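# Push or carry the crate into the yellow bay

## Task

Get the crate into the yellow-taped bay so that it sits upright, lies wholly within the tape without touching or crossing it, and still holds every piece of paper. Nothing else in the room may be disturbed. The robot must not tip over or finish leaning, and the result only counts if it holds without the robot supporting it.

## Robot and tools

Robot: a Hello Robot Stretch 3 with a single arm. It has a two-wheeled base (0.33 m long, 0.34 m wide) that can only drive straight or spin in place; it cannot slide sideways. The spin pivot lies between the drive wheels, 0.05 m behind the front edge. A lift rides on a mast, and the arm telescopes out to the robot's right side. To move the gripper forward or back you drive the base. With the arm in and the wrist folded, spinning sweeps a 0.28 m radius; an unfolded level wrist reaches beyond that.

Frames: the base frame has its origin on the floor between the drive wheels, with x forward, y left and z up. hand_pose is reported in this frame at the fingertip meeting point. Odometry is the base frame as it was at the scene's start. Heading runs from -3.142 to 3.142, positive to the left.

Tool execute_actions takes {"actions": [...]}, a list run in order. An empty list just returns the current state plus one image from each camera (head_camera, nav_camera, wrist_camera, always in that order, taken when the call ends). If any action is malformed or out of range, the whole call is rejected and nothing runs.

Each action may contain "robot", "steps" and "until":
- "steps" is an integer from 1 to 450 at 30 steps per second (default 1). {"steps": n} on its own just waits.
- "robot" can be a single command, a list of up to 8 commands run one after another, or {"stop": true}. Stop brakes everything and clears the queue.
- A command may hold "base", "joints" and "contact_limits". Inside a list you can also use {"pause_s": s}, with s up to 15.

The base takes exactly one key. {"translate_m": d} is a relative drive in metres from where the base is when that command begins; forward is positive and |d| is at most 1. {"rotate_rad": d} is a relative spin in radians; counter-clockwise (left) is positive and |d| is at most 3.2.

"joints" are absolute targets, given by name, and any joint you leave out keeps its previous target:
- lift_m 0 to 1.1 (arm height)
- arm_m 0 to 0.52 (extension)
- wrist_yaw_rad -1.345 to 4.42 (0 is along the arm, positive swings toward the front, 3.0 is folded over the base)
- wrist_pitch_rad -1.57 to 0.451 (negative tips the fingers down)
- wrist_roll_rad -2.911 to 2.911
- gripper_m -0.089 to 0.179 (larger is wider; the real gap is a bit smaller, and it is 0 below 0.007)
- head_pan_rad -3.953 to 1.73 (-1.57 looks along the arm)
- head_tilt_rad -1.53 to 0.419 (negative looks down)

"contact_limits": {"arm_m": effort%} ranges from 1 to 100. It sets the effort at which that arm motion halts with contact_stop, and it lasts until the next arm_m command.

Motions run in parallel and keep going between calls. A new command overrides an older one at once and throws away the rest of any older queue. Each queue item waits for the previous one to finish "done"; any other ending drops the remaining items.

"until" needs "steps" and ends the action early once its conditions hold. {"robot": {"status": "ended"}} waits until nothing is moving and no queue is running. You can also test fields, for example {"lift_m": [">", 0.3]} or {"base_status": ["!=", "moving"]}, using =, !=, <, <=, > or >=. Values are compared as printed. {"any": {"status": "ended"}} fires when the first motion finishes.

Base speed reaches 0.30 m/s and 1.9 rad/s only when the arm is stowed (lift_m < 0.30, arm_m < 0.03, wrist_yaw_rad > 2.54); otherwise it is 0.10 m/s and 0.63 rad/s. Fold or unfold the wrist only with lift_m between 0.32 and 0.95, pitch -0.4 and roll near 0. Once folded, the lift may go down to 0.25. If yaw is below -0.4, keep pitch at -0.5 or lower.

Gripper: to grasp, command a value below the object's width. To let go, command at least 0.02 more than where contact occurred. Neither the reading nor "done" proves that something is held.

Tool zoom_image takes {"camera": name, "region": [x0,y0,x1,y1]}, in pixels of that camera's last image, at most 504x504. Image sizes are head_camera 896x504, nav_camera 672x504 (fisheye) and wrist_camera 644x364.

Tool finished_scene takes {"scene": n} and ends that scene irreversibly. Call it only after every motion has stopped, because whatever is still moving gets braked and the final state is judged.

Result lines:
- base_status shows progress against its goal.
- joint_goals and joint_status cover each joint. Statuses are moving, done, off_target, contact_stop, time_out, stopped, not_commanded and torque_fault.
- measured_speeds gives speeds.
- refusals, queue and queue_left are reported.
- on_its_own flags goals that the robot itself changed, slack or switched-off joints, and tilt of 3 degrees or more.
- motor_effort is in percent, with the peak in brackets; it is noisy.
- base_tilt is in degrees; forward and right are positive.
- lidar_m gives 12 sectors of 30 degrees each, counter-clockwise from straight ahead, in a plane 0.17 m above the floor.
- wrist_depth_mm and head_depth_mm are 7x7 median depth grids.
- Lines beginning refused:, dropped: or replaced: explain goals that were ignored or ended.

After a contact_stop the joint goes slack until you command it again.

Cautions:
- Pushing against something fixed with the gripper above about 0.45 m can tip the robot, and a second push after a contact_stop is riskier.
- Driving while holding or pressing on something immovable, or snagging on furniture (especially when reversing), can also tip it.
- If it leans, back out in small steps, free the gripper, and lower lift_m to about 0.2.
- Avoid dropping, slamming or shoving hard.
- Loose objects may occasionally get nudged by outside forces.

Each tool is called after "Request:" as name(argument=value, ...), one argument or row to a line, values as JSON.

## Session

Request:
execute_actions(
  actions=[
    {"robot":{"joints":{"head_tilt_rad":-0.9}},"steps":60,"until":{"robot":{"status":"ended"}}},
  ],
)

Scene clock: 1.03 s.
robot.base_odometry: x=+0.000 y=+0.000 heading=+0.000 (m, m, rad; robot's odometry frame)
robot.turned_by_wheels: +0.000 (rad since the last result)
robot.turned_by_imu: +0.000 (rad since the last result)
robot.base_tilt: forward=-0.3 right=+1.1 (deg)
robot.lidar_m: 1.74 1.37 1.28 1.91 1.72 1.50 2.10 2.21 1.73 1.79 2.44 2.46
robot.head_depth_mm: 2494 2163 1816 1576 1393 1199 1126 / 2332 2157 1824 1574 1392 1247 1126 / 2132 2174 1824 1584 1392 1240 1128 / 1944 2119 1808 1582 1388 1244 1129 / 1800 2012 1832 1584 1398 1242 1128 / 1659 1891 1789 1575 1390 1250 1129 / 1484 1550 1683 1584 1393 1252 1131
robot.base_status: not_commanded
robot.joint_positions: lift_m=+0.337 arm_m=-0.001 wrist_yaw_rad=+2.986 wrist_pitch_rad=-0.532 wrist_roll_rad=+0.017 gripper_m=+0.037 head_pan_rad=-0.012 head_tilt_rad=-0.888
robot.joint_goals: lift_m=+0.337 arm_m=-0.001 wrist_yaw_rad=+2.986 wrist_pitch_rad=-0.532 wrist_roll_rad=+0.017 gripper_m=+0.037 head_pan_rad=-0.012 head_tilt_rad=-0.900
robot.joint_status: lift_m=not_commanded arm_m=not_commanded wrist_yaw_rad=not_commanded wrist_pitch_rad=not_commanded wrist_roll_rad=not_commanded gripper_m=not_commanded head_pan_rad=not_commanded head_tilt_rad=done
robot.measured_speeds: translate_m=+0.000 rotate_rad=+0.000 lift_m=+0.000 arm_m=+0.000 wrist_yaw_rad=+0.000 wrist_pitch_rad=+0.000 wrist_roll_rad=+0.000 head_pan_rad=+0.000 head_tilt_rad=+0.000
robot: refusals=0 queue=done queue_left=0
robot.motor_effort: left_wheel=+0(0) right_wheel=+0(0) lift_m=+19(19) arm_m=+1(2) wrist_yaw_rad=+0(0) wrist_pitch_rad=+6(6) wrist_roll_rad=+1(1) gripper_m=-1(0) head_pan_rad=-1(1) head_tilt_rad=-4(31) (%)
robot.hand_pose: x=+0.0112 y=+0.0621 z=+0.3248 quat_wxyz=(+0.240, +0.700, +0.130, +0.660) (m; robot's base frame)
robot.wrist_depth_mm: - - - - - - - / 950 - 988 - - - - / 775 - 806 808 854 864 869 / 650 649 677 684 694 714 719 / 570 573 - 588 600 603 612 / 502 521 - - 528 526 541 / - - - 464 461 467 473
pictures: head_camera (sideways: a quarter turn clockwise sets it upright), nav_camera (sideways: a quarter turn counterclockwise sets it upright), wrist_camera
Images, in order (width x height): head_camera 896x504, nav_camera 672x504, wrist_camera 644x364.

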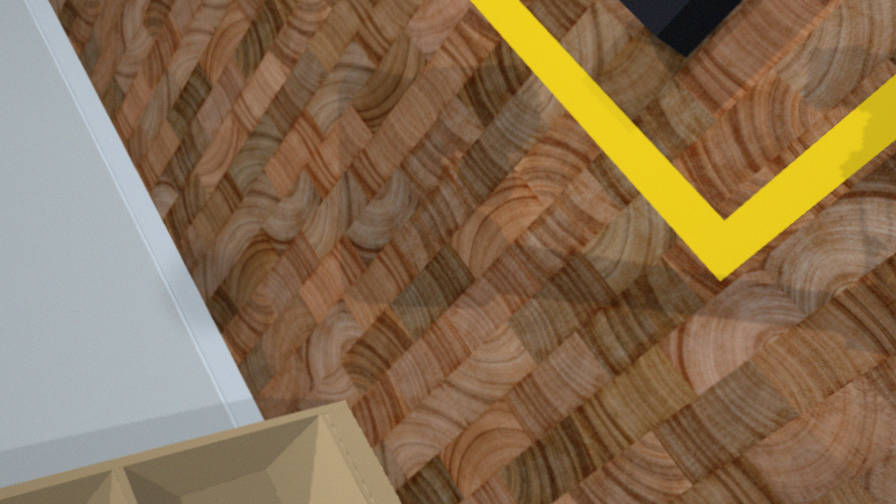

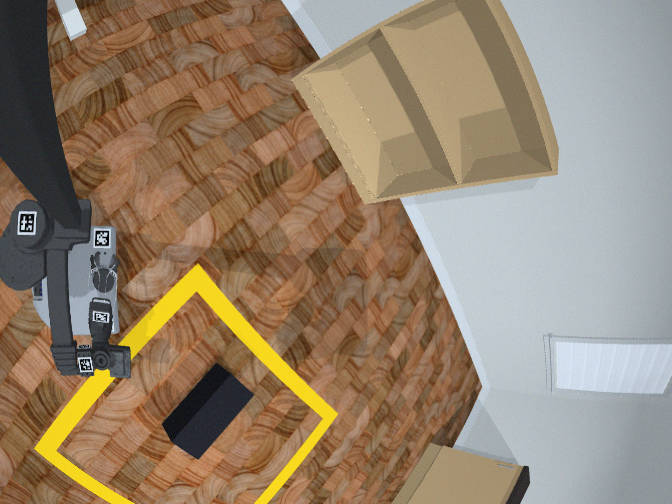

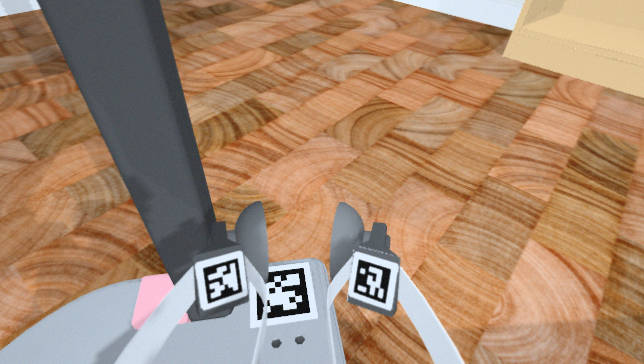

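Find the crate.

Request:
execute_actions(
  actions=[
    {"robot":{"joints":{"head_pan_rad":-2.2}},"steps":90,"until":{"robot":{"status":"ended"}}},
  ],
)

Scene clock: 4.27 s.
robot.base_odometry: x=+0.000 y=+0.000 heading=+0.000 (m, m, rad; robot's odometry frame)
robot.turned_by_wheels: +0.000 (rad since the last result)
robot.turned_by_imu: -0.001 (rad since the last result)
robot.base_tilt: forward=-0.1 right=+1.1 (deg)
robot.lidar_m: 1.73 1.37 1.28 1.90 1.72 1.51 2.11 2.20 1.73 1.79 2.45 2.46
robot.head_depth_mm: 2003 2164 1830 1577 1399 1245 1143 / 2049 2177 1826 1578 1404 1241 1157 / 2103 2172 1833 1579 1388 1239 - / 2178 2174 1835 1571 1393 1238 - / 2211 2158 1841 1579 1395 1250 1174 / 2224 2113 1834 1578 1393 1252 1147 / 2248 1933 1838 1587 1402 1249 1135
robot.base_status: not_commanded
robot.joint_positions: lift_m=+0.337 arm_m=-0.001 wrist_yaw_rad=+2.986 wrist_pitch_rad=-0.532 wrist_roll_rad=+0.017 gripper_m=+0.037 head_pan_rad=-2.193 head_tilt_rad=-0.889
robot.joint_goals: lift_m=+0.337 arm_m=-0.001 wrist_yaw_rad=+2.986 wrist_pitch_rad=-0.532 wrist_roll_rad=+0.017 gripper_m=+0.037 head_pan_rad=-2.200 head_tilt_rad=-0.900
robot.joint_status: lift_m=not_commanded arm_m=not_commanded wrist_yaw_rad=not_commanded wrist_pitch_rad=not_commanded wrist_roll_rad=not_commanded gripper_m=not_commanded head_pan_rad=done head_tilt_rad=done
robot.measured_speeds: translate_m=+0.000 rotate_rad=+0.000 lift_m=+0.000 arm_m=+0.000 wrist_yaw_rad=+0.000 wrist_pitch_rad=+0.000 wrist_roll_rad=+0.000 head_pan_rad=+0.000 head_tilt_rad=+0.000
robot: refusals=0 queue=done queue_left=0
robot.motor_effort: left_wheel=+0(0) right_wheel=+0(0) lift_m=+19(19) arm_m=+0(1) wrist_yaw_rad=+0(0) wrist_pitch_rad=+6(6) wrist_roll_rad=+1(1) gripper_m=+0(1) head_pan_rad=-3(41) head_tilt_rad=-4(4) (%)
robot.hand_pose: x=+0.0112 y=+0.0621 z=+0.3248 quat_wxyz=(+0.240, +0.700, +0.130, +0.660) (m; robot's base frame)
robot.wrist_depth_mm: - - - - - - - / 951 - - - - - - / 792 - 824 827 838 861 876 / 659 654 680 677 692 707 720 / 569 569 - 588 598 611 621 / 497 521 - - 530 527 538 / - - - 461 460 470 474
pictures: head_camera (sideways: a quarter turn clockwise sets it upright), nav_camera (sideways: a quarter turn counterclockwise sets it upright), wrist_camera
Images, in order (width x height): head_camera 896x504, nav_camera 672x504, wrist_camera 644x364.

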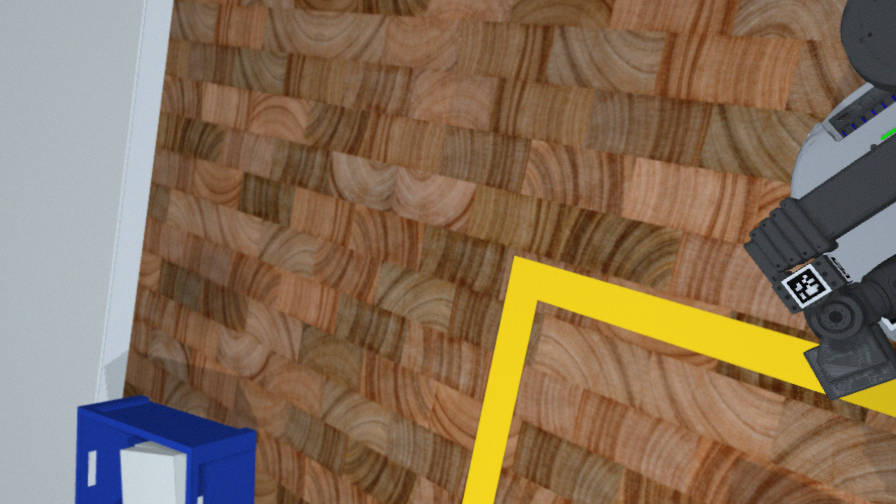

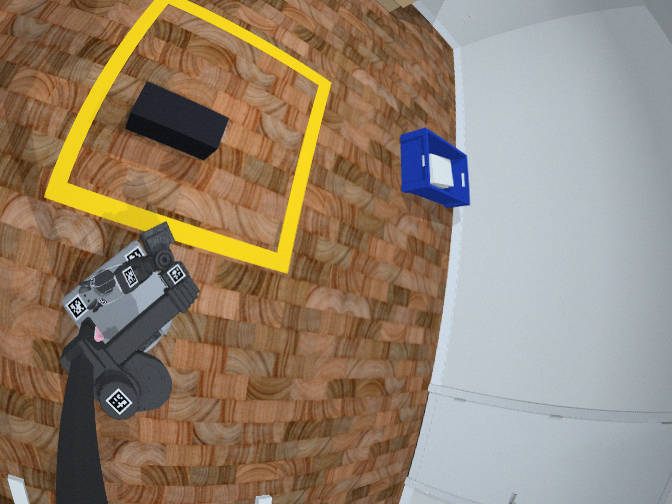

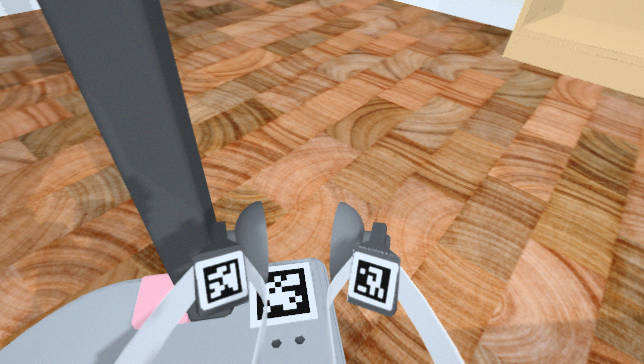

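Request:
execute_actions(
  actions=[
    {"robot":[{"joints":{"lift_m":0.28}},{"base":{"rotate_rad":-2.03}},{"base":{"translate_m":0.9}},{"base":{"translate_m":0.88}},{"base":{"rotate_rad":2.67}},{"joints":{"lift_m":0.6,"wrist_pitch_rad":-0.4,"wrist_roll_rad":0}},{"joints":{"wrist_yaw_rad":0,"head_pan_rad":-1.5,"head_tilt_rad":-1.0}},{"joints":{"wrist_pitch_rad":-1.5,"gripper_m":0.12,"arm_m":0.22}}],"steps":450,"until":{"robot":{"status":"ended"}}},
    {"steps":400,"until":{"robot":{"status":"ended"}}},
  ],
)

Scene clock: 50.77 s.
robot.base_odometry: x=-0.789 y=-1.596 heading=+0.640 (m, m, rad; robot's odometry frame)
robot.turned_by_wheels: +0.640 (rad since the last result)
robot.turned_by_imu: +0.644 (rad since the last result)
robot.base_tilt: forward=+0.1 right=+1.2 (deg)
robot.lidar_m: 2.86 3.01 2.15 2.47 0.91 0.63 0.60 0.39 0.23 0.20 0.19 2.28
robot.head_depth_mm: 1971 1821 1647 1471 1212 1197 - / 2133 1877 1667 - 1230 1183 - / 2144 1877 1651 - 1207 1190 - / 2166 1885 1662 1477 1289 1212 - / 2149 1892 1660 1485 1276 1187 1117 / 2085 1892 1653 1486 1335 1215 1120 / 1690 1887 1667 1480 1332 1215 1116
robot.base_status: done (rotate_rad +2.6699 of +2.6700)
robot.joint_positions: lift_m=+0.600 arm_m=+0.220 wrist_yaw_rad=+0.000 wrist_pitch_rad=-1.496 wrist_roll_rad=+0.004 gripper_m=+0.120 head_pan_rad=-1.507 head_tilt_rad=-0.988
robot.joint_goals: lift_m=+0.600 arm_m=+0.220 wrist_yaw_rad=+0.000 wrist_pitch_rad=-1.500 wrist_roll_rad=+0.000 gripper_m=+0.120 head_pan_rad=-1.500 head_tilt_rad=-1.000
robot.joint_status: lift_m=done arm_m=done wrist_yaw_rad=done wrist_pitch_rad=done wrist_roll_rad=done gripper_m=done head_pan_rad=done head_tilt_rad=done
robot.measured_speeds: translate_m=+0.000 rotate_rad=+0.000 lift_m=+0.000 arm_m=+0.000 wrist_yaw_rad=+0.000 wrist_pitch_rad=+0.000 wrist_roll_rad=+0.000 head_pan_rad=+0.000 head_tilt_rad=+0.000
robot: refusals=0 queue=done queue_left=0
robot.motor_effort: left_wheel=-2(9) right_wheel=+2(9) lift_m=+22(23) arm_m=+5(5) wrist_yaw_rad=+0(2) wrist_pitch_rad=-1(10) wrist_roll_rad=-1(3) gripper_m=+0(86) head_pan_rad=+3(38) head_tilt_rad=-4(12) (%)
robot.hand_pose: x=-0.0216 y=-0.3598 z=+0.4812 quat_wxyz=(+0.517, +0.480, -0.519, -0.482) (m; robot's base frame)
robot.wrist_depth_mm: 591 411 480 563 527 525 561 / 605 470 616 527 534 532 563 / 618 487 632 541 542 540 499 / 634 533 646 651 668 650 502 / 650 651 657 669 568 504 578 / 660 - 493 457 454 719 648 / 681 682 698 - 711 723 653
pictures: head_camera (sideways: a quarter turn clockwise sets it upright), nav_camera (sideways: a quarter turn counterclockwise sets it upright), wrist_camera
Images, in order (width x height): head_camera 896x504, nav_camera 672x504, wrist_camera 644x364.

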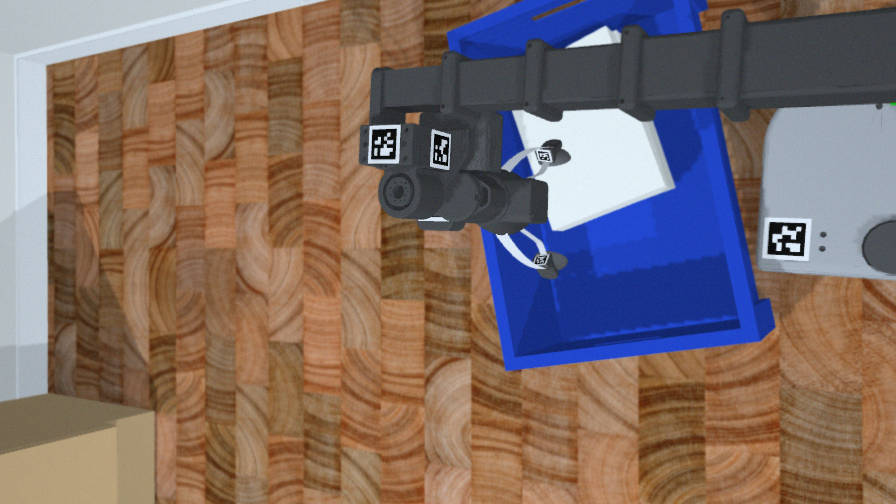

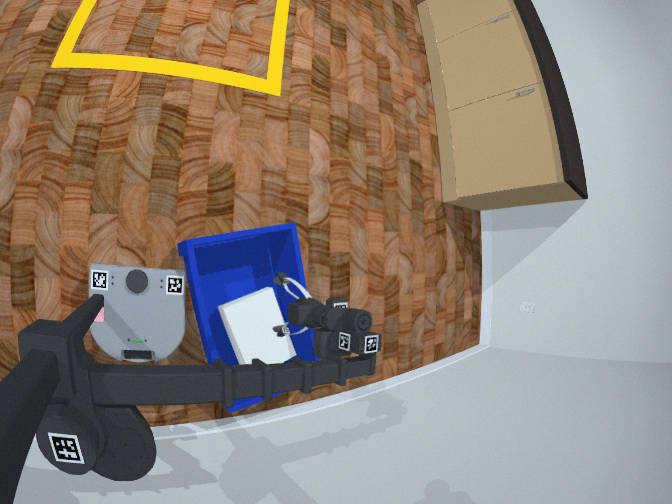

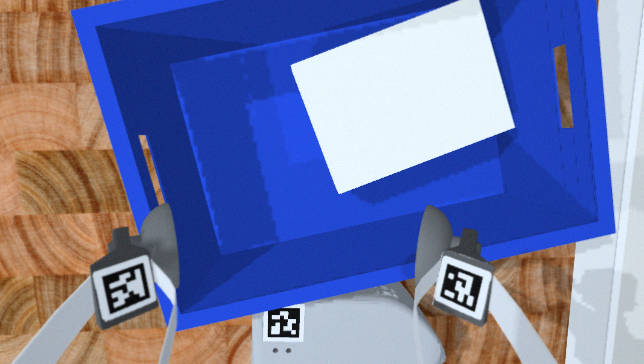

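Request:
execute_actions(
  actions=[
    {"robot":[{"base":{"translate_m":0.16},"joints":{"gripper_m":0.1}},{"joints":{"lift_m":0.25}},{"joints":{"gripper_m":-0.04}},{"base":{"translate_m":0.45},"joints":{"head_pan_rad":-0.5}}],"steps":450,"until":{"robot":{"status":"ended"}}},
  ],
)

Scene clock: 61.53 s.
robot.base_odometry: x=-0.660 y=-1.500 heading=+0.640 (m, m, rad; robot's odometry frame)
robot.turned_by_wheels: +0.000 (rad since the last result)
robot.turned_by_imu: -0.006 (rad since the last result)
robot.base_tilt: forward=-0.2 right=+1.1 (deg)
robot.lidar_m: 2.70 2.88 2.62 2.11 1.15 0.80 0.76 0.33 0.21 0.17 1.74 2.26
robot.head_depth_mm: 2134 1897 1659 1471 1223 1178 1123 / 2159 1890 1662 1478 1219 1171 - / 2135 1896 1660 1479 - 1209 - / 2146 1909 1661 1474 1290 1212 - / 2146 1901 1664 1482 1333 1220 1116 / 1720 1895 1672 1480 1342 1219 1117 / 1686 1898 1663 1474 1337 1214 1115
robot.base_status: done (translate_m +0.1600 of +0.1600)
robot.joint_positions: lift_m=+0.345 arm_m=+0.220 wrist_yaw_rad=+0.000 wrist_pitch_rad=-1.504 wrist_roll_rad=+0.005 gripper_m=+0.100 head_pan_rad=-1.507 head_tilt_rad=-0.988
robot.joint_goals: lift_m=+0.345 arm_m=+0.220 wrist_yaw_rad=+0.000 wrist_pitch_rad=-1.500 wrist_roll_rad=+0.000 gripper_m=+0.100 head_pan_rad=-1.500 head_tilt_rad=-1.000
robot.joint_status: lift_m=contact_stop arm_m=done wrist_yaw_rad=done wrist_pitch_rad=done wrist_roll_rad=done gripper_m=done head_pan_rad=done head_tilt_rad=done
robot.measured_speeds: translate_m=+0.000 rotate_rad=+0.000 lift_m=+0.004 arm_m=+0.001 wrist_yaw_rad=+0.000 wrist_pitch_rad=+0.000 wrist_roll_rad=+0.024 head_pan_rad=+0.000 head_tilt_rad=+0.000
robot: refusals=0 queue=dropped queue_left=0
robot.on_its_own: lift_m is slack since a contact_stop, until your next command for it (your +0.250 is given up)
robot.motor_effort: left_wheel=-4(4) right_wheel=+1(39) lift_m=+4(21) arm_m=+4(4) wrist_yaw_rad=+0(0) wrist_pitch_rad=+2(4) wrist_roll_rad=-1(1) gripper_m=-4(79) head_pan_rad=+3(3) head_tilt_rad=-4(4) (%)
robot.hand_pose: x=-0.0216 y=-0.3578 z=+0.2268 quat_wxyz=(+0.515, +0.482, -0.517, -0.485) (m; robot's base frame)
robot.wrist_depth_mm: 361 160 366 372 373 279 280 / 369 163 352 378 380 283 284 / 376 168 331 388 393 288 293 / 385 174 331 396 399 299 298 / 393 392 308 403 405 406 416 / 401 - 247 412 414 410 383 / 410 414 231 354 338 318 301
pictures: head_camera (sideways: a quarter turn clockwise sets it upright), nav_camera (sideways: a quarter turn counterclockwise sets it upright), wrist_camera
dropped: robot: command 1 of its queue: lift_m: contact_stop
Images, in order (width x height): head_camera 896x504, nav_camera 672x504, wrist_camera 644x364.

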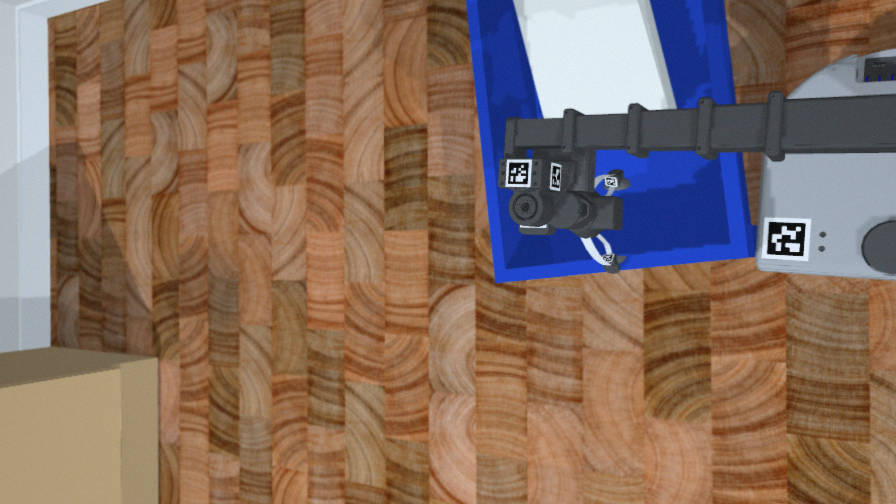

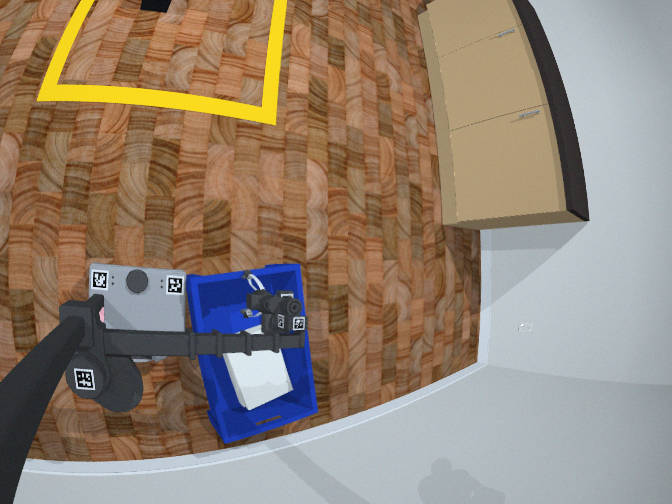

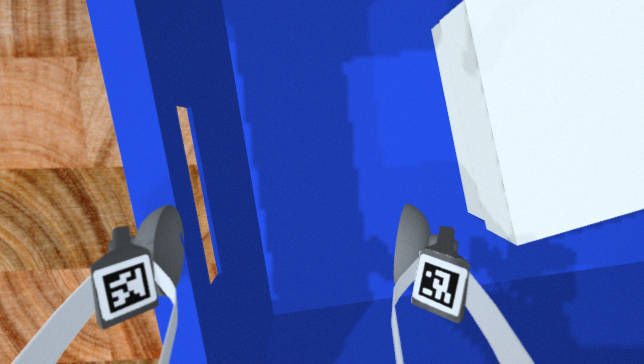

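Request:
execute_actions(
  actions=[
    {"robot":[{"joints":{"lift_m":0.42}},{"base":{"translate_m":0.05},"joints":{"arm_m":0.26}},{"joints":{"lift_m":0.25}},{"joints":{"gripper_m":-0.04}},{"base":{"translate_m":0.6},"joints":{"head_pan_rad":-0.6}}],"steps":450,"until":{"robot":{"status":"ended"}}},
  ],
)

Scene clock: 70.83 s.
robot.base_odometry: x=-0.620 y=-1.470 heading=+0.641 (m, m, rad; robot's odometry frame)
robot.turned_by_wheels: +0.001 (rad since the last result)
robot.turned_by_imu: -0.006 (rad since the last result)
robot.base_tilt: forward=-0.2 right=+1.1 (deg)
robot.lidar_m: 2.66 2.83 2.62 2.10 1.23 0.86 0.81 0.32 0.18 0.17 1.72 2.24
robot.head_depth_mm: 2146 1881 1657 1465 1219 1181 1121 / 2138 1881 1657 1484 1232 1211 - / 2140 1887 1659 1489 - 1208 - / 2131 1886 1654 1479 1297 1210 - / 2097 1891 1653 1482 1327 1218 1110 / 1682 1888 1663 1483 1331 1210 1113 / 1681 1897 1665 1481 1331 1214 1115
robot.base_status: done (translate_m +0.0501 of +0.0500)
robot.joint_positions: lift_m=+0.251 arm_m=+0.260 wrist_yaw_rad=-0.001 wrist_pitch_rad=-1.516 wrist_roll_rad=+0.000 gripper_m=+0.100 head_pan_rad=-1.507 head_tilt_rad=-0.988
robot.joint_goals: lift_m=+0.251 arm_m=+0.260 wrist_yaw_rad=+0.000 wrist_pitch_rad=-1.500 wrist_roll_rad=+0.000 gripper_m=+0.100 head_pan_rad=-1.500 head_tilt_rad=-1.000
robot.joint_status: lift_m=contact_stop arm_m=done wrist_yaw_rad=done wrist_pitch_rad=done wrist_roll_rad=done gripper_m=done head_pan_rad=done head_tilt_rad=done
robot.measured_speeds: translate_m=+0.000 rotate_rad=+0.000 lift_m=+0.001 arm_m=+0.000 wrist_yaw_rad=+0.000 wrist_pitch_rad=+0.000 wrist_roll_rad=+0.000 head_pan_rad=+0.000 head_tilt_rad=+0.000
robot: refusals=0 queue=dropped queue_left=0
robot.on_its_own: lift_m is slack since a contact_stop, until your next command for it; right_wheel is at rest, and its effort (-22) is outside its rest range (-18 to +18)
robot.motor_effort: left_wheel=+8(7) right_wheel=-22(22) lift_m=+17(25) arm_m=+4(5) wrist_yaw_rad=+2(1) wrist_pitch_rad=+8(8) wrist_roll_rad=+0(1) gripper_m=-15(14) head_pan_rad=+2(4) head_tilt_rad=-4(4) (%)
robot.hand_pose: x=-0.0216 y=-0.3945 z=+0.1322 quat_wxyz=(+0.513, +0.486, -0.513, -0.487) (m; robot's base frame)
robot.wrist_depth_mm: - 68 151 274 277 280 218 / 275 69 136 281 284 287 217 / 283 71 124 290 294 294 228 / 289 72 114 294 299 302 240 / 295 74 129 302 306 309 255 / 304 76 98 310 314 316 281 / 314 78 91 318 324 326 331
pictures: head_camera (sideways: a quarter turn clockwise sets it upright), nav_camera (sideways: a quarter turn counterclockwise sets it upright), wrist_camera
dropped: robot: command 2 of its queue: lift_m: contact_stop
Images, in order (width x height): head_camera 896x504, nav_camera 672x504, wrist_camera 644x364.

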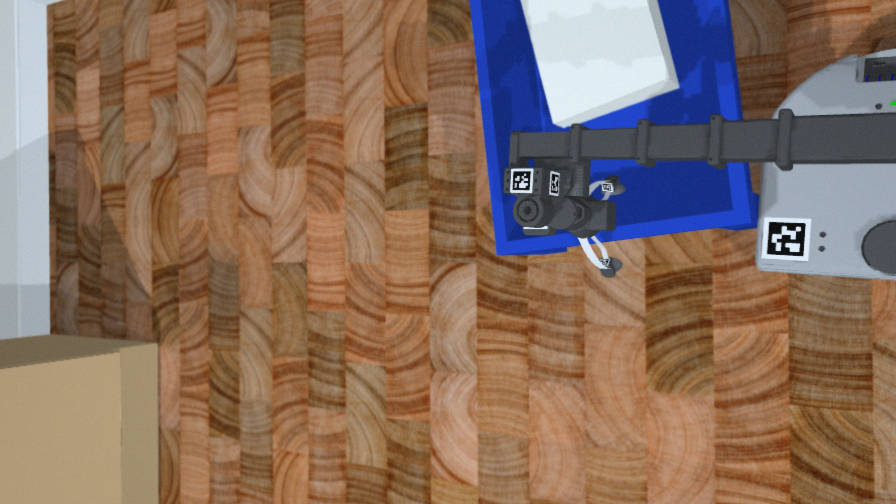

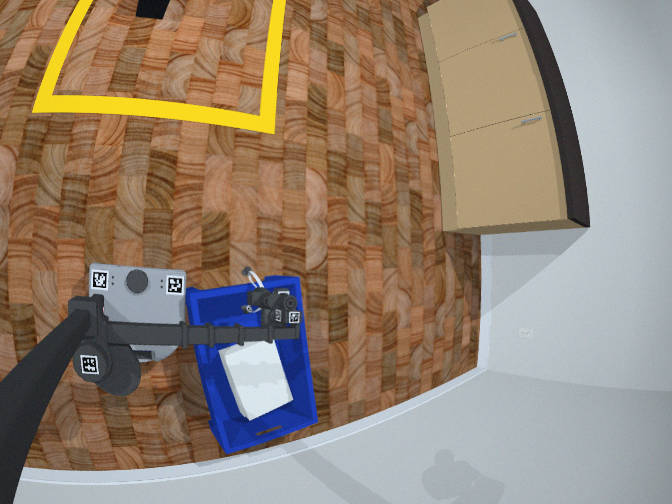

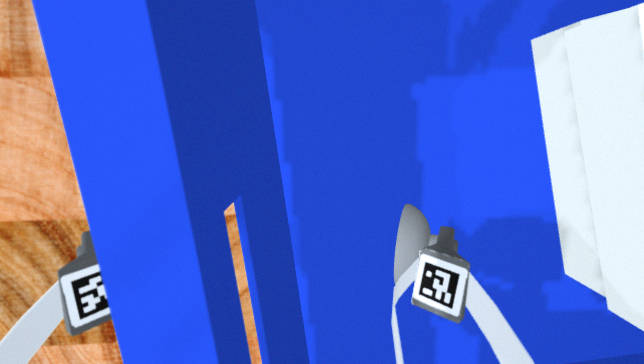

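Straddled now. Grip and tow.

Request:
execute_actions(
  actions=[
    {"robot":[{"joints":{"lift_m":0.27}},{"joints":{"gripper_m":-0.04}},{"base":{"translate_m":0.75},"joints":{"head_pan_rad":-0.7}}],"steps":450,"until":{"robot":{"status":"ended"}}},
  ],
)

Scene clock: 84.50 s.
robot.base_odometry: x=-0.018 y=-1.023 heading=+0.639 (m, m, rad; robot's odometry frame)
robot.turned_by_wheels: -0.002 (rad since the last result)
robot.turned_by_imu: -0.012 (rad since the last result)
robot.base_tilt: forward=+0.0 right=+1.1 (deg)
robot.lidar_m: 1.92 2.18 2.31 2.09 2.36 1.64 1.55 0.30 0.18 0.18 1.66 2.37
robot.head_depth_mm: 1751 1874 1654 1475 1336 1192 1134 / 1909 1878 1659 1471 1331 1209 1109 / 2134 1880 1665 1478 1333 1209 - / 2166 1888 1659 1484 1332 1213 1130 / 2189 1891 1656 1480 1331 1205 1116 / 2187 1882 1670 1470 1331 1212 1116 / 2211 1896 1652 1487 1330 1218 1119
robot.base_status: done (translate_m +0.7499 of +0.7500)
robot.joint_positions: lift_m=+0.270 arm_m=+0.260 wrist_yaw_rad=+0.006 wrist_pitch_rad=-1.499 wrist_roll_rad=-0.007 gripper_m=-0.023 head_pan_rad=-0.707 head_tilt_rad=-0.988
robot.joint_goals: lift_m=+0.270 arm_m=+0.260 wrist_yaw_rad=+0.000 wrist_pitch_rad=-1.500 wrist_roll_rad=+0.000 gripper_m=-0.024 head_pan_rad=-0.700 head_tilt_rad=-1.000
robot.joint_status: lift_m=done arm_m=done wrist_yaw_rad=done wrist_pitch_rad=done wrist_roll_rad=done gripper_m=done head_pan_rad=done head_tilt_rad=done
robot.measured_speeds: translate_m=+0.000 rotate_rad=+0.000 lift_m=+0.000 arm_m=+0.000 wrist_yaw_rad=+0.000 wrist_pitch_rad=+0.000 wrist_roll_rad=+0.000 head_pan_rad=+0.000 head_tilt_rad=+0.000
robot: refusals=0 queue=done queue_left=0
robot.on_its_own: gripper_m is held at -0.024, not at your -0.040, by its stall guard, which is not easing now; right_wheel is at rest, and its effort (+26) is outside its rest range (-18 to +18)
robot.motor_effort: left_wheel=-11(14) right_wheel=+26(37) lift_m=+20(24) arm_m=+4(5) wrist_yaw_rad=-6(8) wrist_pitch_rad=+0(7) wrist_roll_rad=+3(3) gripper_m=-27(100) head_pan_rad=+2(39) head_tilt_rad=-4(5) (%)
robot.hand_pose: x=-0.0217 y=-0.3991 z=+0.1514 quat_wxyz=(+0.521, +0.485, -0.514, -0.479) (m; robot's base frame)
robot.wrist_depth_mm: 286 288 295 88 299 304 308 / 291 292 301 90 305 314 283 / 297 301 305 92 314 317 264 / 304 308 313 94 320 326 274 / 310 314 318 95 325 333 294 / 316 323 - 98 337 340 303 / 323 328 335 100 343 350 353
pictures: head_camera (sideways: a quarter turn clockwise sets it upright), nav_camera (sideways: a quarter turn counterclockwise sets it upright), wrist_camera
Images, in order (width x height): head_camera 896x504, nav_camera 672x504, wrist_camera 644x364.

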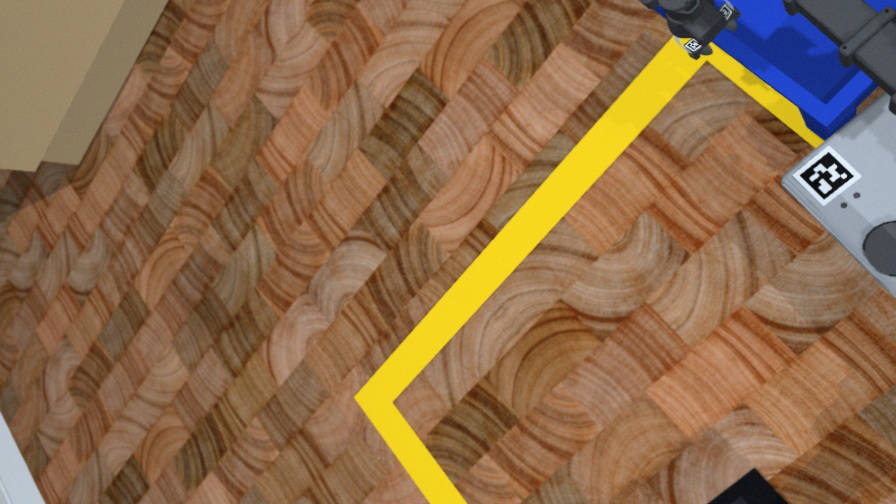

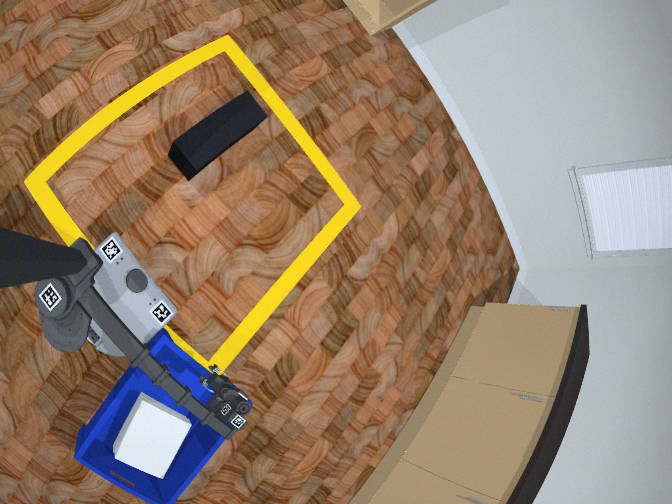

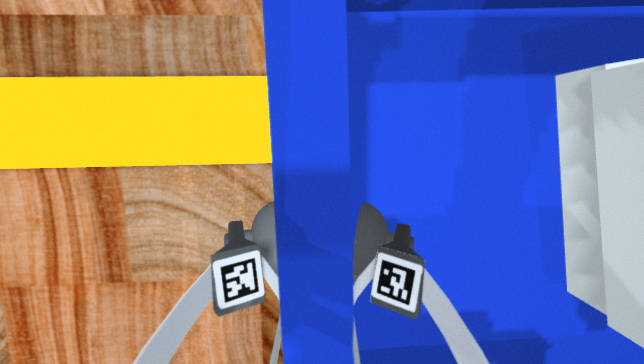

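Request:
execute_actions(
  actions=[
    {"robot":[{"base":{"rotate_rad":0.45}},{"base":{"translate_m":0.35}},{"joints":{"gripper_m":0.1}},{"joints":{"lift_m":0.6,"head_pan_rad":-1.2}}],"steps":450,"until":{"robot":{"status":"ended"}}},
  ],
)

Scene clock: 102.67 s.
robot.base_odometry: x=+0.144 y=-0.713 heading=+1.089 (m, m, rad; robot's odometry frame)
robot.turned_by_wheels: +0.450 (rad since the last result)
robot.turned_by_imu: +0.214 (rad since the last result)
robot.base_tilt: forward=+0.1 right=+1.2 (deg)
robot.lidar_m: 1.61 1.88 2.15 2.09 2.31 1.88 1.86 0.27 0.18 0.17 1.82 1.94
robot.head_depth_mm: 1639 1838 1650 - 1272 1221 - / 1705 1892 1648 1504 1275 1210 1029 / 1802 1887 1659 1475 1327 1197 - / 2035 1874 1660 1468 1331 1218 1128 / 2191 1868 1655 1482 1339 1220 1115 / 2204 1893 1665 1478 1330 1212 1119 / 2197 1898 1664 1483 1338 1218 974
robot.base_status: done (translate_m +0.3500 of +0.3500)
robot.joint_positions: lift_m=+0.600 arm_m=+0.260 wrist_yaw_rad=+0.002 wrist_pitch_rad=-1.501 wrist_roll_rad=+0.006 gripper_m=+0.100 head_pan_rad=-1.193 head_tilt_rad=-0.988
robot.joint_goals: lift_m=+0.600 arm_m=+0.260 wrist_yaw_rad=+0.000 wrist_pitch_rad=-1.500 wrist_roll_rad=+0.000 gripper_m=+0.100 head_pan_rad=-1.200 head_tilt_rad=-1.000
robot.joint_status: lift_m=done arm_m=done wrist_yaw_rad=done wrist_pitch_rad=done wrist_roll_rad=done gripper_m=done head_pan_rad=done head_tilt_rad=done
robot.measured_speeds: translate_m=+0.000 rotate_rad=+0.000 lift_m=+0.000 arm_m=+0.000 wrist_yaw_rad=+0.000 wrist_pitch_rad=+0.000 wrist_roll_rad=+0.000 head_pan_rad=+0.000 head_tilt_rad=+0.000
robot: refusals=0 queue=done queue_left=0
robot.motor_effort: left_wheel=+0(19) right_wheel=-1(36) lift_m=+22(22) arm_m=+3(5) wrist_yaw_rad=-1(5) wrist_pitch_rad=+1(6) wrist_roll_rad=-1(3) gripper_m=+1(84) head_pan_rad=-3(30) head_tilt_rad=-4(5) (%)
robot.hand_pose: x=-0.0216 y=-0.3986 z=+0.4812 quat_wxyz=(+0.516, +0.481, -0.518, -0.484) (m; robot's base frame)
robot.wrist_depth_mm: 590 598 608 611 622 633 638 / 604 611 625 618 591 547 496 / 618 626 636 639 648 546 552 / 632 652 649 648 662 570 572 / 653 648 658 662 673 579 624 / 665 - 680 598 563 639 623 / 679 694 692 463 479 516 508
pictures: head_camera (sideways: a quarter turn clockwise sets it upright), nav_camera (sideways: a quarter turn counterclockwise sets it upright), wrist_camera
Images, in order (width x height): head_camera 896x504, nav_camera 672x504, wrist_camera 644x364.

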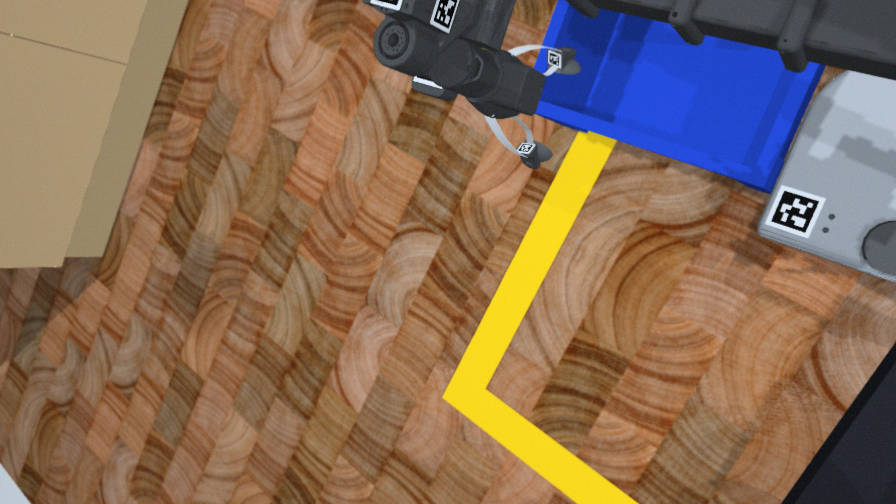

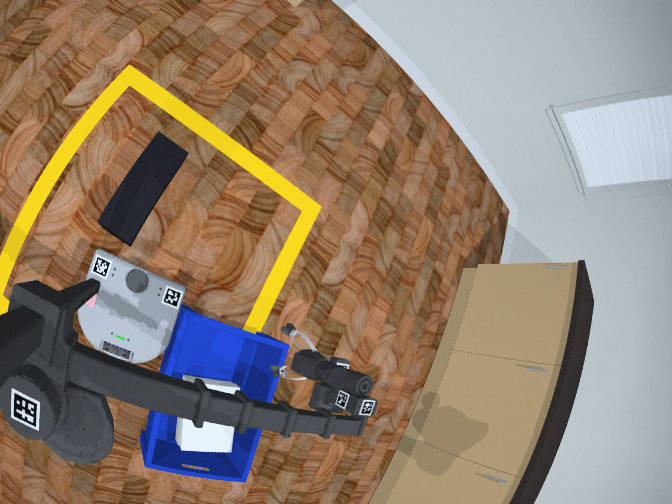

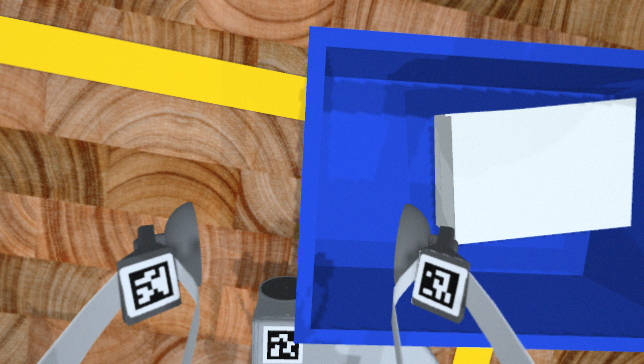

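Request:
execute_actions(
  actions=[
    {"robot":[{"joints":{"arm_m":0,"wrist_pitch_rad":-0.4,"wrist_roll_rad":0},"base":{"translate_m":-1.0}},{"joints":{"wrist_yaw_rad":3.0},"base":{"rotate_rad":-1.57}},{"base":{"translate_m":0.46},"joints":{"lift_m":0.3,"gripper_m":0.03}},{"base":{"rotate_rad":1.7},"joints":{"head_pan_rad":0,"head_tilt_rad":-1.0}},{"base":{"translate_m":0.8}}],"steps":450,"until":{"robot":{"status":"ended"}}},
    {"steps":450,"until":{"robot":{"status":"ended"}}},
  ],
)

Scene clock: 140.70 s.
robot.base_odometry: x=+0.283 y=-1.283 heading=+1.219 (m, m, rad; robot's odometry frame)
robot.turned_by_wheels: +0.130 (rad since the last result)
robot.turned_by_imu: +0.117 (rad since the last result)
robot.base_tilt: forward=-0.1 right=+0.5 (deg)
robot.lidar_m: - - 0.15 0.20 1.71 1.48 1.48 1.71 1.24 1.24 0.15 -
robot.head_depth_mm: 2093 1863 1646 1478 1331 1219 1118 / 2134 1893 1657 1478 1333 1192 1102 / 2146 1890 1659 1465 1317 1128 1056 / 2133 1874 1657 1476 1324 1109 1061 / 2103 1884 1655 1475 1332 1193 1127 / 2118 1882 1676 1430 1294 1165 1083 / 2150 1887 1654 1307 1337 1218 1117
robot.base_status: moving (translate_m +0.5635 of +0.8000)
robot.joint_positions: lift_m=+0.300 arm_m=+0.000 wrist_yaw_rad=+2.999 wrist_pitch_rad=-0.417 wrist_roll_rad=+0.004 gripper_m=+0.030 head_pan_rad=-0.007 head_tilt_rad=-0.989
robot.joint_goals: lift_m=+0.300 arm_m=+0.000 wrist_yaw_rad=+3.000 wrist_pitch_rad=-0.400 wrist_roll_rad=+0.000 gripper_m=+0.030 head_pan_rad=+0.000 head_tilt_rad=-1.000
robot.joint_status: lift_m=done arm_m=done wrist_yaw_rad=done wrist_pitch_rad=done wrist_roll_rad=done gripper_m=done head_pan_rad=done head_tilt_rad=done
robot.measured_speeds: translate_m=+0.100 rotate_rad=+0.000 lift_m=+0.000 arm_m=+0.000 wrist_yaw_rad=+0.000 wrist_pitch_rad=+0.000 wrist_roll_rad=+0.000 head_pan_rad=+0.000 head_tilt_rad=+0.000
robot: refusals=0 queue=running queue_left=0
robot.motor_effort: left_wheel=+15(17) right_wheel=+17(42) lift_m=+17(23) arm_m=-2(4) wrist_yaw_rad=+1(2) wrist_pitch_rad=+8(9) wrist_roll_rad=-1(2) gripper_m=-1(85) head_pan_rad=+3(38) head_tilt_rad=-4(4) (%)
robot.hand_pose: x=+0.0106 y=+0.0770 z=+0.3130 quat_wxyz=(+0.196, +0.701, +0.097, +0.678) (m; robot's base frame)
robot.wrist_depth_mm: - - - - - - - / - - - - - - - / 866 - 913 948 973 990 695 / 700 - 738 743 768 763 615 / 591 589 - 616 356 378 404 / 504 513 - 541 414 441 481 / 465 - - 362 445 469 475
pictures: head_camera (sideways: a quarter turn clockwise sets it upright), nav_camera (sideways: a quarter turn counterclockwise sets it upright), wrist_camera
Images, in order (width x height): head_camera 896x504, nav_camera 672x504, wrist_camera 644x364.

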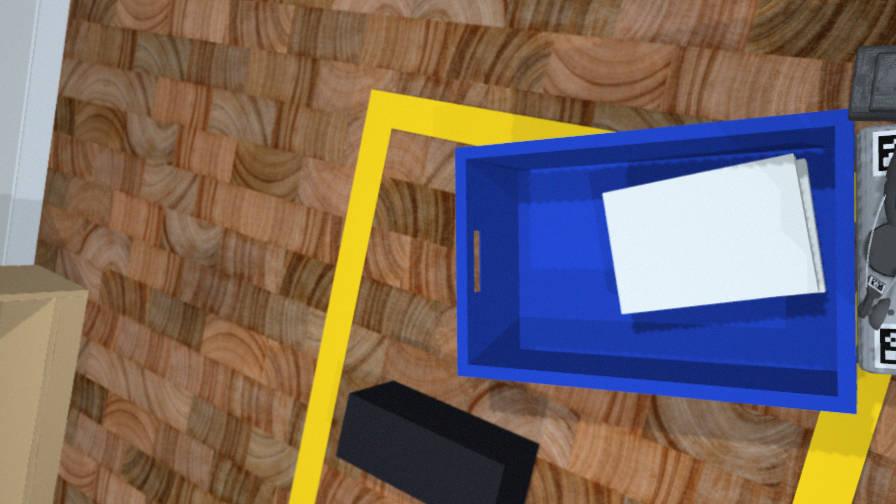

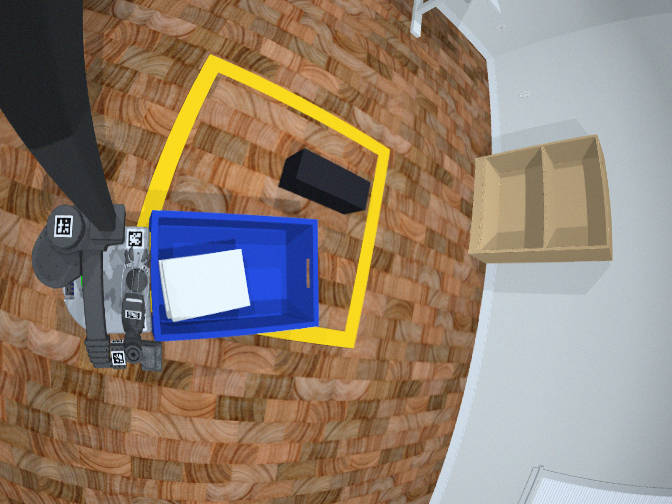

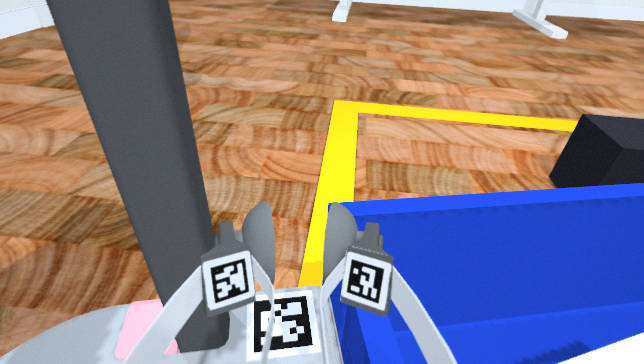

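Request:
execute_actions(
  actions=[
    {"robot":{"base":{"translate_m":-0.25}},"steps":200,"until":{"robot":{"status":"ended"}}},
  ],
)

Scene clock: 147.20 s.
robot.base_odometry: x=+0.260 y=-1.346 heading=+1.219 (m, m, rad; robot's odometry frame)
robot.turned_by_wheels: +0.000 (rad since the last result)
robot.turned_by_imu: -0.002 (rad since the last result)
robot.base_tilt: forward=-0.1 right=+1.1 (deg)
robot.lidar_m: 0.35 0.36 2.74 2.50 1.64 1.42 1.42 1.64 1.22 1.22 1.42 0.36
robot.head_depth_mm: 2090 1874 1646 1472 1338 1211 1115 / 2142 1879 1656 1464 1338 1212 1124 / 2191 1888 1664 1425 1220 1199 1130 / 2152 1878 1650 1474 1223 1207 1130 / 2118 1872 1668 1453 1313 1204 1124 / 2137 1904 1646 1427 1301 1209 1120 / 2177 1887 1654 1335 1331 1216 1117
robot.base_status: done (translate_m -0.2500 of -0.2500)
robot.joint_positions: lift_m=+0.300 arm_m=+0.000 wrist_yaw_rad=+2.999 wrist_pitch_rad=-0.417 wrist_roll_rad=+0.004 gripper_m=+0.030 head_pan_rad=-0.007 head_tilt_rad=-0.989
robot.joint_goals: lift_m=+0.300 arm_m=+0.000 wrist_yaw_rad=+3.000 wrist_pitch_rad=-0.400 wrist_roll_rad=+0.000 gripper_m=+0.030 head_pan_rad=+0.000 head_tilt_rad=-1.000
robot.joint_status: lift_m=done arm_m=done wrist_yaw_rad=done wrist_pitch_rad=done wrist_roll_rad=done gripper_m=done head_pan_rad=done head_tilt_rad=done
robot.measured_speeds: translate_m=+0.000 rotate_rad=+0.000 lift_m=+0.000 arm_m=+0.000 wrist_yaw_rad=+0.000 wrist_pitch_rad=+0.000 wrist_roll_rad=+0.000 head_pan_rad=+0.000 head_tilt_rad=+0.000
robot: refusals=0 queue=done queue_left=0
robot.motor_effort: left_wheel=-1(15) right_wheel=+2(16) lift_m=+16(16) arm_m=-3(3) wrist_yaw_rad=+0(0) wrist_pitch_rad=+8(8) wrist_roll_rad=-1(1) gripper_m=+0(1) head_pan_rad=+3(2) head_tilt_rad=-4(4) (%)
robot.hand_pose: x=+0.0106 y=+0.0770 z=+0.3130 quat_wxyz=(+0.196, +0.701, +0.097, +0.678) (m; robot's base frame)
robot.wrist_depth_mm: - - - - - - - / - - - - - - - / 886 - 893 946 971 - 955 / 707 - 744 749 755 772 697 / 588 593 - 620 638 643 373 / 504 511 - 543 539 528 390 / 461 - - 460 468 466 393
pictures: head_camera (sideways: a quarter turn clockwise sets it upright), nav_camera (sideways: a quarter turn counterclockwise sets it upright), wrist_camera
Images, in order (width x height): head_camera 896x504, nav_camera 672x504, wrist_camera 644x364.

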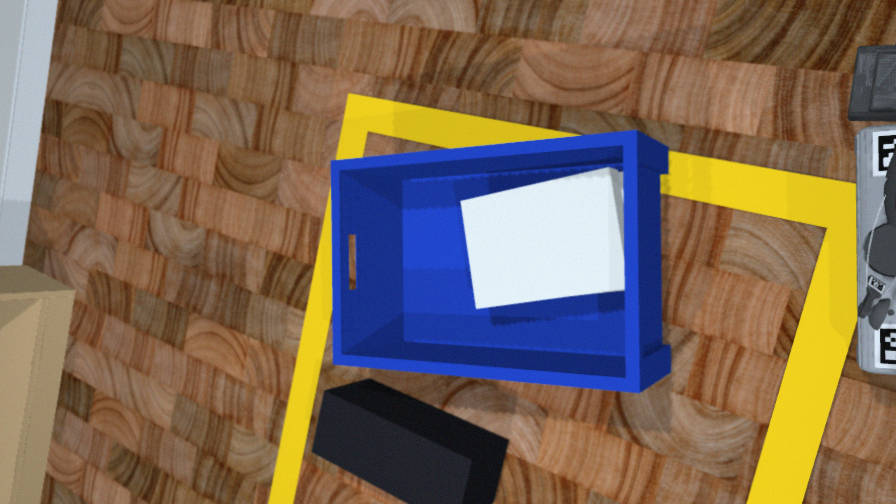

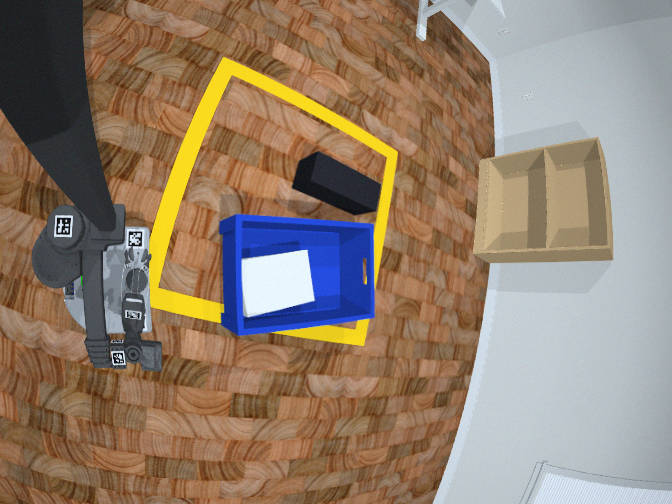

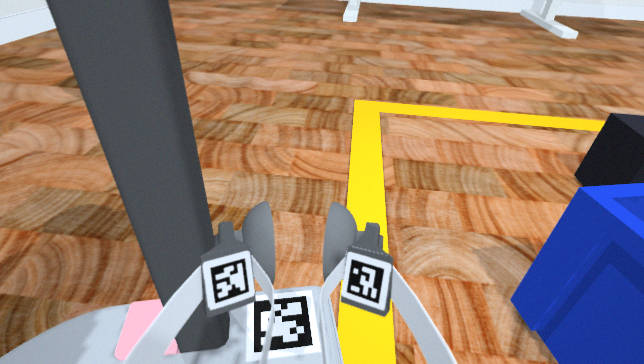

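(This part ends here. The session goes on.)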